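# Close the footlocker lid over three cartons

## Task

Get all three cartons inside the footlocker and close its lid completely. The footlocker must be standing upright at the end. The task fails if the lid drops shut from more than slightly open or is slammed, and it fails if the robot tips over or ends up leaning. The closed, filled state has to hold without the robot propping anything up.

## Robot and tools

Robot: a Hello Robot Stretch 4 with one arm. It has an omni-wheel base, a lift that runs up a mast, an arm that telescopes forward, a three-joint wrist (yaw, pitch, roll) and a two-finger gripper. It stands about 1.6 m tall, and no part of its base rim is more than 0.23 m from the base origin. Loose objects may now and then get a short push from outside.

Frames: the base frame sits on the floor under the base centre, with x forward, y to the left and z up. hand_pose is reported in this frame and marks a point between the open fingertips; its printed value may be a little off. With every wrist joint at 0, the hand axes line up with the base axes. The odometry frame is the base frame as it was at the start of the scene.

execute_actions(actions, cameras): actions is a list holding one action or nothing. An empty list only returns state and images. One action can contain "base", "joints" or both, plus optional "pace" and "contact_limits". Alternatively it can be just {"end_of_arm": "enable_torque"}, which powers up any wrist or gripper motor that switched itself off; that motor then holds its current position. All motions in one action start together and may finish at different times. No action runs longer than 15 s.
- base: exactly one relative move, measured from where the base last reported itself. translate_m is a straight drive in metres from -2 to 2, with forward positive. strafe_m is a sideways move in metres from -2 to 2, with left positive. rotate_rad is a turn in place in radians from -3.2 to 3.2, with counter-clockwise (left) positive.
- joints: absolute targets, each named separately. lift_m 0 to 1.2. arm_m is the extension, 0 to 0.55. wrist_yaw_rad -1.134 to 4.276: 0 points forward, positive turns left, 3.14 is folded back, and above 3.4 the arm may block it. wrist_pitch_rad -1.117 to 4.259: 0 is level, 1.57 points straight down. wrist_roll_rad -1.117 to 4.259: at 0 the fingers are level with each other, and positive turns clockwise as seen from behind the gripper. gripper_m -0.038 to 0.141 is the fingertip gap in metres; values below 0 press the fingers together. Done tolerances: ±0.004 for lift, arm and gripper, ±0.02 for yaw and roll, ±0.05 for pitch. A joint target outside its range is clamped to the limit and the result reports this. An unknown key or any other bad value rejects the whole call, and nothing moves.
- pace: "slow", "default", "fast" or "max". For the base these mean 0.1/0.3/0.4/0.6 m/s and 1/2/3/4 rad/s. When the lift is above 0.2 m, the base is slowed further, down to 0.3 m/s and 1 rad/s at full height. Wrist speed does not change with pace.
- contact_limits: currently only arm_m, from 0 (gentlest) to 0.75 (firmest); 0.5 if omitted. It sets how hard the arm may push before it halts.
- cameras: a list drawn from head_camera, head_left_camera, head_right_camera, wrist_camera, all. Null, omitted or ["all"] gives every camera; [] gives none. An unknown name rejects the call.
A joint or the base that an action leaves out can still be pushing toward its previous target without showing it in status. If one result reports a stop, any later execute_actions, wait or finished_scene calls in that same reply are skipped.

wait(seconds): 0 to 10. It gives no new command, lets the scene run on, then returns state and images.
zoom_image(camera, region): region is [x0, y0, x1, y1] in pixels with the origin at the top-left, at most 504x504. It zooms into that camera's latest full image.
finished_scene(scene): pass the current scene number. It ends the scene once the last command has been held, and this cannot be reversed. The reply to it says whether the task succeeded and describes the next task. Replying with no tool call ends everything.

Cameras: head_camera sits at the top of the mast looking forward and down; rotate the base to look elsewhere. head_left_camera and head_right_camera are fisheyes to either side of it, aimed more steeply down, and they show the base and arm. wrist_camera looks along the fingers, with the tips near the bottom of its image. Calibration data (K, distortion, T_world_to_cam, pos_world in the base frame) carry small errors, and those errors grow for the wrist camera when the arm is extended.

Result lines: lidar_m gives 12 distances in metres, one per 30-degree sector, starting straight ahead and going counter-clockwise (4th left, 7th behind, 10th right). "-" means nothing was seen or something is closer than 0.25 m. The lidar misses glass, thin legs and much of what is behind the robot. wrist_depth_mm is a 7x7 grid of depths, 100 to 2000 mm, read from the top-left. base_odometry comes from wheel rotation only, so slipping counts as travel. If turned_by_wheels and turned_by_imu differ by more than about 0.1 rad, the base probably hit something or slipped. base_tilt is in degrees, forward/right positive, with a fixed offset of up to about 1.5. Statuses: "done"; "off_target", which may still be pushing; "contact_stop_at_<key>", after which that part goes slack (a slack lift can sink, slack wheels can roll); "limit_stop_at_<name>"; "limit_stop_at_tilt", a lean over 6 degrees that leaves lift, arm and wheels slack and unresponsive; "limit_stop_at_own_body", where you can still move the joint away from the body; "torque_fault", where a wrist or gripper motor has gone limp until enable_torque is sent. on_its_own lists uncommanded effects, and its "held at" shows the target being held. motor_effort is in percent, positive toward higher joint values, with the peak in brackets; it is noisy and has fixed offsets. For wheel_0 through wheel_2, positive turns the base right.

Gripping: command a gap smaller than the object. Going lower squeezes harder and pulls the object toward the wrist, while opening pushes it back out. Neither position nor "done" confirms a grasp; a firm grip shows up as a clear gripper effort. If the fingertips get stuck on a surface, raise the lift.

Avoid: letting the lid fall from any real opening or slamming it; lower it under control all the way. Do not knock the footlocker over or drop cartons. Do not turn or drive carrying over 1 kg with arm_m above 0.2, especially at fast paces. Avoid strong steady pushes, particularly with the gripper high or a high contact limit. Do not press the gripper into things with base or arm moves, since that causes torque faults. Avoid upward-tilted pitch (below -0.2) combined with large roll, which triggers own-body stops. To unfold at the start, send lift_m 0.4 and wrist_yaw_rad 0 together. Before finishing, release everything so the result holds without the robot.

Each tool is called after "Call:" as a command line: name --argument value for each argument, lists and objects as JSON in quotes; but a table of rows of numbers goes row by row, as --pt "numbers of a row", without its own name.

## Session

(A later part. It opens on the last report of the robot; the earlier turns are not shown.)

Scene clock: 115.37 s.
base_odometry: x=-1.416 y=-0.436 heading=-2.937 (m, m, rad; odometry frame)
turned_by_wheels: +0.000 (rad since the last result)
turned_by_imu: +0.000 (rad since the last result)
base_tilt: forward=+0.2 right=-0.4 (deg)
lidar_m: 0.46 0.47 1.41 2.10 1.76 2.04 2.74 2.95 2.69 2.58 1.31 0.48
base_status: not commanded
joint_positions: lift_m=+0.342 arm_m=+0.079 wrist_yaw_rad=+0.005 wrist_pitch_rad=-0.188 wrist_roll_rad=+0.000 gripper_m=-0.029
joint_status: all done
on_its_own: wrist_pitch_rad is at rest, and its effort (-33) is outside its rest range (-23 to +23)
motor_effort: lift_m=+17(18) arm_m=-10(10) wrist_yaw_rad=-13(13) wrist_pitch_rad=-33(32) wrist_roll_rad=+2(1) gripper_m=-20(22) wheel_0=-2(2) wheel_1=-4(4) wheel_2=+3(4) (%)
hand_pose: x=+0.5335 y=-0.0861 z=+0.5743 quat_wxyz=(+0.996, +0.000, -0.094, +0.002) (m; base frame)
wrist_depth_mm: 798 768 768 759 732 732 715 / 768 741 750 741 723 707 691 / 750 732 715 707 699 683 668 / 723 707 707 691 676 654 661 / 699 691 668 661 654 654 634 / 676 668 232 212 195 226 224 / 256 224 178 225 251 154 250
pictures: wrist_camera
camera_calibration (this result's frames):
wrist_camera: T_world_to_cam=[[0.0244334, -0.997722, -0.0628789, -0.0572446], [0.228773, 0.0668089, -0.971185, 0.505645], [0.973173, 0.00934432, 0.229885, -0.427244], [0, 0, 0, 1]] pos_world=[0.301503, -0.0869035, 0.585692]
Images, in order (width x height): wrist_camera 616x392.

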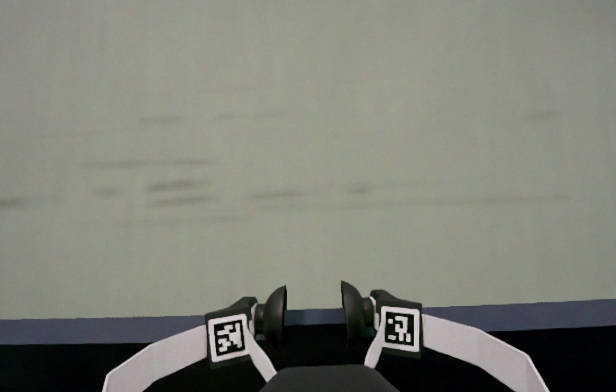

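Call:
execute_actions --actions '[{"joints":{"arm_m":0.06,"lift_m":0.305},"pace":"slow"}]' --cameras '[]'

Call:
execute_actions --actions '[{"joints":{"arm_m":0.045,"lift_m":0.267},"pace":"slow"}]' --cameras '[]'

Call:
execute_actions --actions '[{"joints":{"arm_m":0.033,"lift_m":0.228},"pace":"slow"}]' --cameras '["wrist_camera"]'

Scene clock: 121.60 s.
base_odometry: x=-1.416 y=-0.436 heading=-2.937 (m, m, rad; odometry frame)
turned_by_wheels: +0.000 (rad since the last result)
turned_by_imu: +0.000 (rad since the last result)
base_tilt: forward=+0.2 right=-0.5 (deg)
lidar_m: 0.44 0.46 1.40 2.12 1.73 2.05 2.78 2.96 2.69 2.61 1.34 0.49
base_status: not commanded
joint_positions: lift_m=+0.305 arm_m=+0.062 wrist_yaw_rad=+0.004 wrist_pitch_rad=-0.190 wrist_roll_rad=+0.000 gripper_m=-0.029
joint_status: all done
on_its_own: wrist_pitch_rad is at rest, and its effort (-27) is outside its rest range (-23 to +23)
motor_effort: lift_m=+17(19) arm_m=-9(8) wrist_yaw_rad=-12(13) wrist_pitch_rad=-27(33) wrist_roll_rad=+2(1) gripper_m=-21(23) wheel_0=-2(2) wheel_1=-4(4) wheel_2=+3(3) (%)
hand_pose: x=+0.5162 y=-0.0862 z=+0.5380 quat_wxyz=(+0.995, +0.000, -0.095, +0.002) (m; base frame)
wrist_depth_mm: 831 798 788 768 759 750 750 / 788 778 759 750 741 723 715 / 768 750 741 732 715 707 699 / 759 723 723 707 699 683 668 / 723 699 699 683 661 668 654 / 699 676 231 213 193 225 224 / 277 228 230 232 272 154 285
pictures: none
No camera images: the call's "cameras" was empty. Leave "cameras" out to get every camera's image.

Scene clock: 122.77 s.
base_odometry: x=-1.416 y=-0.436 heading=-2.937 (m, m, rad; odometry frame)
turned_by_wheels: +0.000 (rad since the last result)
turned_by_imu: +0.000 (rad since the last result)
base_tilt: forward=+0.2 right=-0.4 (deg)
lidar_m: 0.44 0.48 1.40 2.13 1.73 2.04 2.72 2.96 2.67 2.58 1.32 0.47
base_status: not commanded
joint_positions: lift_m=+0.267 arm_m=+0.047 wrist_yaw_rad=+0.005 wrist_pitch_rad=-0.191 wrist_roll_rad=+0.000 gripper_m=-0.029
joint_status: all done
on_its_own: wrist_pitch_rad is at rest, and its effort (-24) is outside its rest range (-23 to +23)
motor_effort: lift_m=+16(17) arm_m=-9(9) wrist_yaw_rad=-13(14) wrist_pitch_rad=-24(30) wrist_roll_rad=+3(2) gripper_m=-24(25) wheel_0=-2(2) wheel_1=-4(4) wheel_2=+4(3) (%)
hand_pose: x=+0.5011 y=-0.0861 z=+0.5002 quat_wxyz=(+0.995, +0.000, -0.095, +0.002) (m; base frame)
wrist_depth_mm: 842 820 809 788 788 768 759 / 809 798 778 768 759 741 732 / 778 768 759 741 732 715 707 / 750 741 723 715 715 691 683 / 732 715 707 699 683 683 661 / 707 691 232 216 195 228 230 / 319 234 241 246 319 154 351
pictures: none
No camera images: the call's "cameras" was empty. Leave "cameras" out to get every camera's image.

Scene clock: 123.93 s.
base_odometry: x=-1.416 y=-0.436 heading=-2.937 (m, m, rad; odometry frame)
turned_by_wheels: +0.000 (rad since the last result)
turned_by_imu: +0.000 (rad since the last result)
base_tilt: forward=+0.2 right=-0.5 (deg)
lidar_m: 0.46 0.49 1.41 2.12 1.75 1.99 2.74 2.90 2.70 2.59 1.31 0.47
base_status: not commanded
joint_positions: lift_m=+0.228 arm_m=+0.035 wrist_yaw_rad=+0.005 wrist_pitch_rad=-0.191 wrist_roll_rad=+0.000 gripper_m=-0.029
joint_status: all done
motor_effort: lift_m=+16(17) arm_m=-9(11) wrist_yaw_rad=-13(17) wrist_pitch_rad=-23(33) wrist_roll_rad=+3(2) gripper_m=-23(25) wheel_0=-2(2) wheel_1=-4(4) wheel_2=+4(3) (%)
hand_pose: x=+0.4891 y=-0.0861 z=+0.4613 quat_wxyz=(+0.995, +0.000, -0.096, +0.002) (m; base frame)
wrist_depth_mm: 866 842 842 820 788 768 768 / 831 809 798 778 768 750 750 / 788 788 778 750 741 732 715 / 778 750 741 741 723 707 707 / 741 732 715 707 699 683 683 / 715 699 233 217 194 227 226 / 512 254 271 285 521 153 569
pictures: wrist_camera
camera_calibration (this result's frames):
wrist_camera: T_world_to_cam=[[0.0248198, -0.997716, -0.0628159, -0.0634326], [0.231849, 0.0668669, -0.970451, 0.404192], [0.972435, 0.00952262, 0.232979, -0.35914], [0, 0, 0, 1]] pos_world=[0.257103, -0.0868948, 0.471936]
Images, in order (width x height): wrist_camera 616x392.

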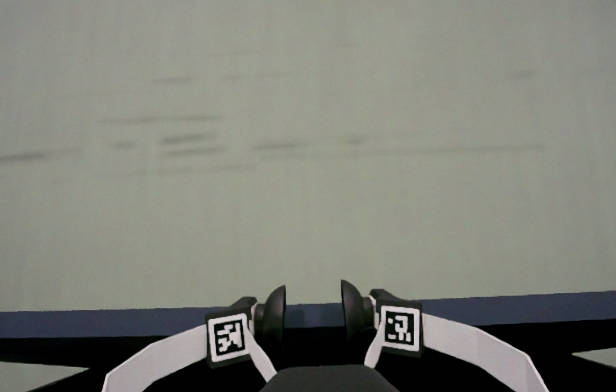

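Call:
execute_actions --actions '[{"joints":{"arm_m":0.022,"lift_m":0.178},"pace":"slow"}]' --cameras '[]'

Call:
execute_actions --actions '[{"joints":{"arm_m":0.016,"lift_m":0.128},"pace":"slow"}]' --cameras '["wrist_camera"]'

Scene clock: 128.40 s.
base_odometry: x=-1.416 y=-0.436 heading=-2.937 (m, m, rad; odometry frame)
turned_by_wheels: +0.000 (rad since the last result)
turned_by_imu: +0.000 (rad since the last result)
base_tilt: forward=+0.4 right=-0.4 (deg)
lidar_m: 0.45 0.48 1.41 2.11 1.72 1.98 2.75 2.93 2.69 2.61 1.31 0.50
base_status: not commanded
joint_positions: lift_m=+0.178 arm_m=+0.023 wrist_yaw_rad=+0.005 wrist_pitch_rad=-0.192 wrist_roll_rad=+0.000 gripper_m=-0.029
joint_status: all done
motor_effort: lift_m=+16(16) arm_m=-8(12) wrist_yaw_rad=-13(21) wrist_pitch_rad=-20(35) wrist_roll_rad=+2(1) gripper_m=-19(26) wheel_0=-2(2) wheel_1=-4(4) wheel_2=+4(3) (%)
hand_pose: x=+0.4780 y=-0.0861 z=+0.4115 quat_wxyz=(+0.995, +0.000, -0.096, +0.002) (m; base frame)
wrist_depth_mm: 878 878 831 809 809 798 778 / 842 820 798 788 788 768 750 / 820 798 778 759 759 741 732 / 788 759 759 750 741 723 699 / 759 750 732 715 707 707 691 / 732 236 233 216 194 229 296 / 564 634 621 627 621 154 603
pictures: none
No camera images: the call's "cameras" was empty. Leave "cameras" out to get every camera's image.

Scene clock: 129.67 s.
base_odometry: x=-1.416 y=-0.436 heading=-2.937 (m, m, rad; odometry frame)
turned_by_wheels: +0.000 (rad since the last result)
turned_by_imu: +0.000 (rad since the last result)
base_tilt: forward=+0.3 right=-0.4 (deg)
lidar_m: 0.44 0.47 1.41 2.12 1.73 2.02 2.76 2.96 2.69 2.58 1.32 0.47
base_status: not commanded
joint_positions: lift_m=+0.128 arm_m=+0.018 wrist_yaw_rad=+0.006 wrist_pitch_rad=-0.192 wrist_roll_rad=+0.000 gripper_m=-0.029
joint_status: all done
on_its_own: wrist_yaw_rad is at rest, and its effort (-16) is outside its rest range (-13 to +13)
motor_effort: lift_m=+16(15) arm_m=-9(12) wrist_yaw_rad=-16(22) wrist_pitch_rad=-22(31) wrist_roll_rad=+1(3) gripper_m=-21(24) wheel_0=-3(2) wheel_1=-4(4) wheel_2=+4(3) (%)
hand_pose: x=+0.4722 y=-0.0859 z=+0.3614 quat_wxyz=(+0.995, +0.000, -0.096, +0.003) (m; base frame)
wrist_depth_mm: 866 854 842 831 809 798 788 / 866 842 820 798 788 778 759 / 820 798 798 778 768 750 741 / 778 778 759 750 741 732 707 / 759 750 750 732 715 691 691 / 240 236 235 212 195 228 227 / 233 226 224 208 220 154 218
pictures: wrist_camera
camera_calibration (this result's frames):
wrist_camera: T_world_to_cam=[[0.0256031, -0.997697, -0.06281, -0.0694431], [0.232109, 0.0670465, -0.970376, 0.311007], [0.972353, 0.0102659, 0.233291, -0.319463], [0, 0, 0, 1]] pos_world=[0.240221, -0.0868555, 0.37196]
Images, in order (width x height): wrist_camera 616x392.

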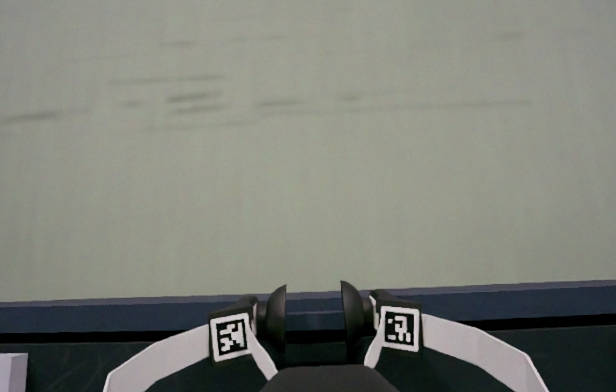

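Call:
execute_actions --actions '[{"joints":{"lift_m":0.115},"pace":"slow"}]' --cameras '["wrist_camera"]'

Scene clock: 132.27 s.
base_odometry: x=-1.416 y=-0.436 heading=-2.937 (m, m, rad; odometry frame)
turned_by_wheels: +0.000 (rad since the last result)
turned_by_imu: +0.000 (rad since the last result)
base_tilt: forward=+0.2 right=-0.4 (deg)
lidar_m: 0.44 0.47 1.41 2.12 1.72 2.06 2.75 2.88 2.69 2.60 1.27 0.50
base_status: not commanded
joint_positions: lift_m=+0.115 arm_m=+0.018 wrist_yaw_rad=+0.006 wrist_pitch_rad=-0.198 wrist_roll_rad=+0.000 gripper_m=-0.029
joint_status: all done
on_its_own: wrist_yaw_rad is at rest, and its effort (-15) is outside its rest range (-13 to +13)
motor_effort: lift_m=+13(16) arm_m=-9(9) wrist_yaw_rad=-15(16) wrist_pitch_rad=-5(22) wrist_roll_rad=+2(3) gripper_m=-22(22) wheel_0=-2(2) wheel_1=-4(4) wheel_2=+3(3) (%)
hand_pose: x=+0.4719 y=-0.0858 z=+0.3504 quat_wxyz=(+0.995, +0.000, -0.099, +0.003) (m; base frame)
wrist_depth_mm: 891 866 854 831 820 809 798 / 866 842 831 809 798 778 768 / 820 820 788 778 768 759 741 / 798 778 759 750 741 723 723 / 768 750 750 732 715 699 691 / 239 236 235 211 195 227 225 / 231 225 224 223 220 153 220
pictures: wrist_camera
camera_calibration (this result's frames):
wrist_camera: T_world_to_cam=[[0.026057, -0.997693, -0.0626844, -0.0703677], [0.238158, 0.0670958, -0.968906, 0.297036], [0.970877, 0.010318, 0.239357, -0.31795], [0, 0, 0, 1]] pos_world=[0.239782, -0.0868546, 0.359493]
Images, in order (width x height): wrist_camera 616x392.

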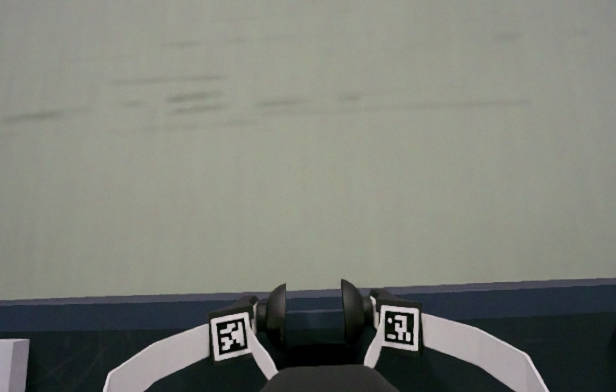

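Call:
execute_actions --actions '[{"joints":{"gripper_m":0.07,"arm_m":0.005}}]' --cameras '[]'

Call:
execute_actions --actions '[{"base":{"translate_m":-0.12}}]' --cameras '["wrist_camera","head_camera"]'

Scene clock: 136.53 s.
base_odometry: x=-1.416 y=-0.436 heading=-2.937 (m, m, rad; odometry frame)
turned_by_wheels: +0.000 (rad since the last result)
turned_by_imu: +0.000 (rad since the last result)
base_tilt: forward=+0.2 right=-0.5 (deg)
lidar_m: 0.44 0.47 1.39 2.11 1.70 2.01 2.76 2.93 2.69 2.59 1.31 0.50
base_status: not commanded
joint_positions: lift_m=+0.115 arm_m=+0.006 wrist_yaw_rad=+0.000 wrist_pitch_rad=-0.198 wrist_roll_rad=+0.000 gripper_m=+0.070
joint_status: all done
motor_effort: lift_m=+14(14) arm_m=-5(13) wrist_yaw_rad=-1(24) wrist_pitch_rad=-3(9) wrist_roll_rad=+1(2) gripper_m=-2(26) wheel_0=-2(2) wheel_1=-4(4) wheel_2=+4(3) (%)
hand_pose: x=+0.4597 y=-0.0873 z=+0.3503 quat_wxyz=(+0.995, +0.000, -0.099, +0.000) (m; base frame)
wrist_depth_mm: 904 878 878 854 842 831 809 / 854 842 831 831 809 788 778 / 831 820 820 788 788 759 759 / 798 778 778 768 750 741 732 / 778 759 750 732 732 715 707 / 250 249 216 244 212 240 237 / 241 240 236 236 235 229 231
pictures: none
No camera images: the call's "cameras" was empty. Leave "cameras" out to get every camera's image.

Scene clock: 138.20 s.
base_odometry: x=-1.298 y=-0.412 heading=-2.937 (m, m, rad; odometry frame)
turned_by_wheels: +0.000 (rad since the last result)
turned_by_imu: +0.000 (rad since the last result)
base_tilt: forward=+0.1 right=-0.3 (deg)
lidar_m: 0.57 0.61 1.60 2.11 1.66 2.04 2.62 2.76 2.70 2.58 1.48 0.57
base_status: done
joint_positions: lift_m=+0.115 arm_m=+0.006 wrist_yaw_rad=+0.000 wrist_pitch_rad=-0.198 wrist_roll_rad=+0.000 gripper_m=+0.070
joint_status: not commanded
motor_effort: lift_m=+15(14) arm_m=-5(5) wrist_yaw_rad=+0(0) wrist_pitch_rad=-4(5) wrist_roll_rad=+1(0) gripper_m=-2(3) wheel_0=-3(6) wheel_1=-3(11) wheel_2=+4(14) (%)
hand_pose: x=+0.4596 y=-0.0874 z=+0.3503 quat_wxyz=(+0.995, +0.000, -0.099, +0.000) (m; base frame)
wrist_depth_mm: 1042 1025 1008 991 976 960 946 / 1008 976 960 960 917 931 904 / 960 946 931 917 917 904 878 / 946 917 904 891 878 866 854 / 904 904 866 866 854 831 831 / 368 366 216 362 213 353 349 / 357 347 347 347 343 334 332
pictures: head_camera, wrist_camera
camera_calibration (this result's frames):
wrist_camera: T_world_to_cam=[[0.0206487, -0.997804, -0.0629336, -0.0690359], [0.238715, 0.0660469, -0.968841, 0.299663], [0.97087, 0.00498209, 0.239554, -0.306603], [0, 0, 0, 1]] pos_world=[0.227563, -0.0871486, 0.359429]
Images, in order (width x height): head_camera 420x560, wrist_camera 616x392.

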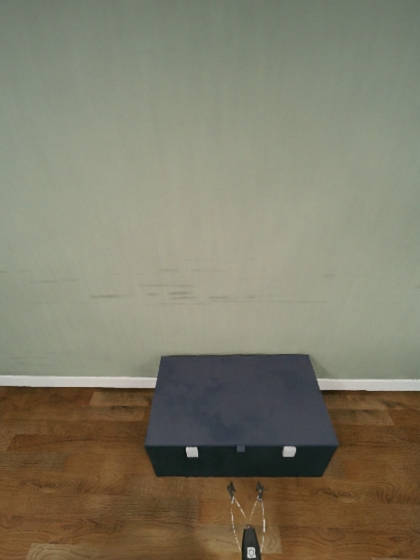

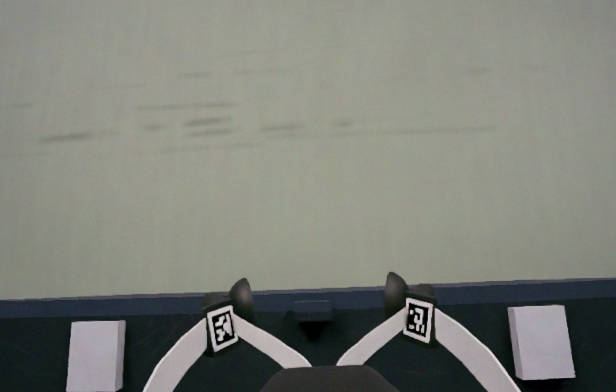

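Call:
finished_scene --scene 2

The scene is finished: the task was done.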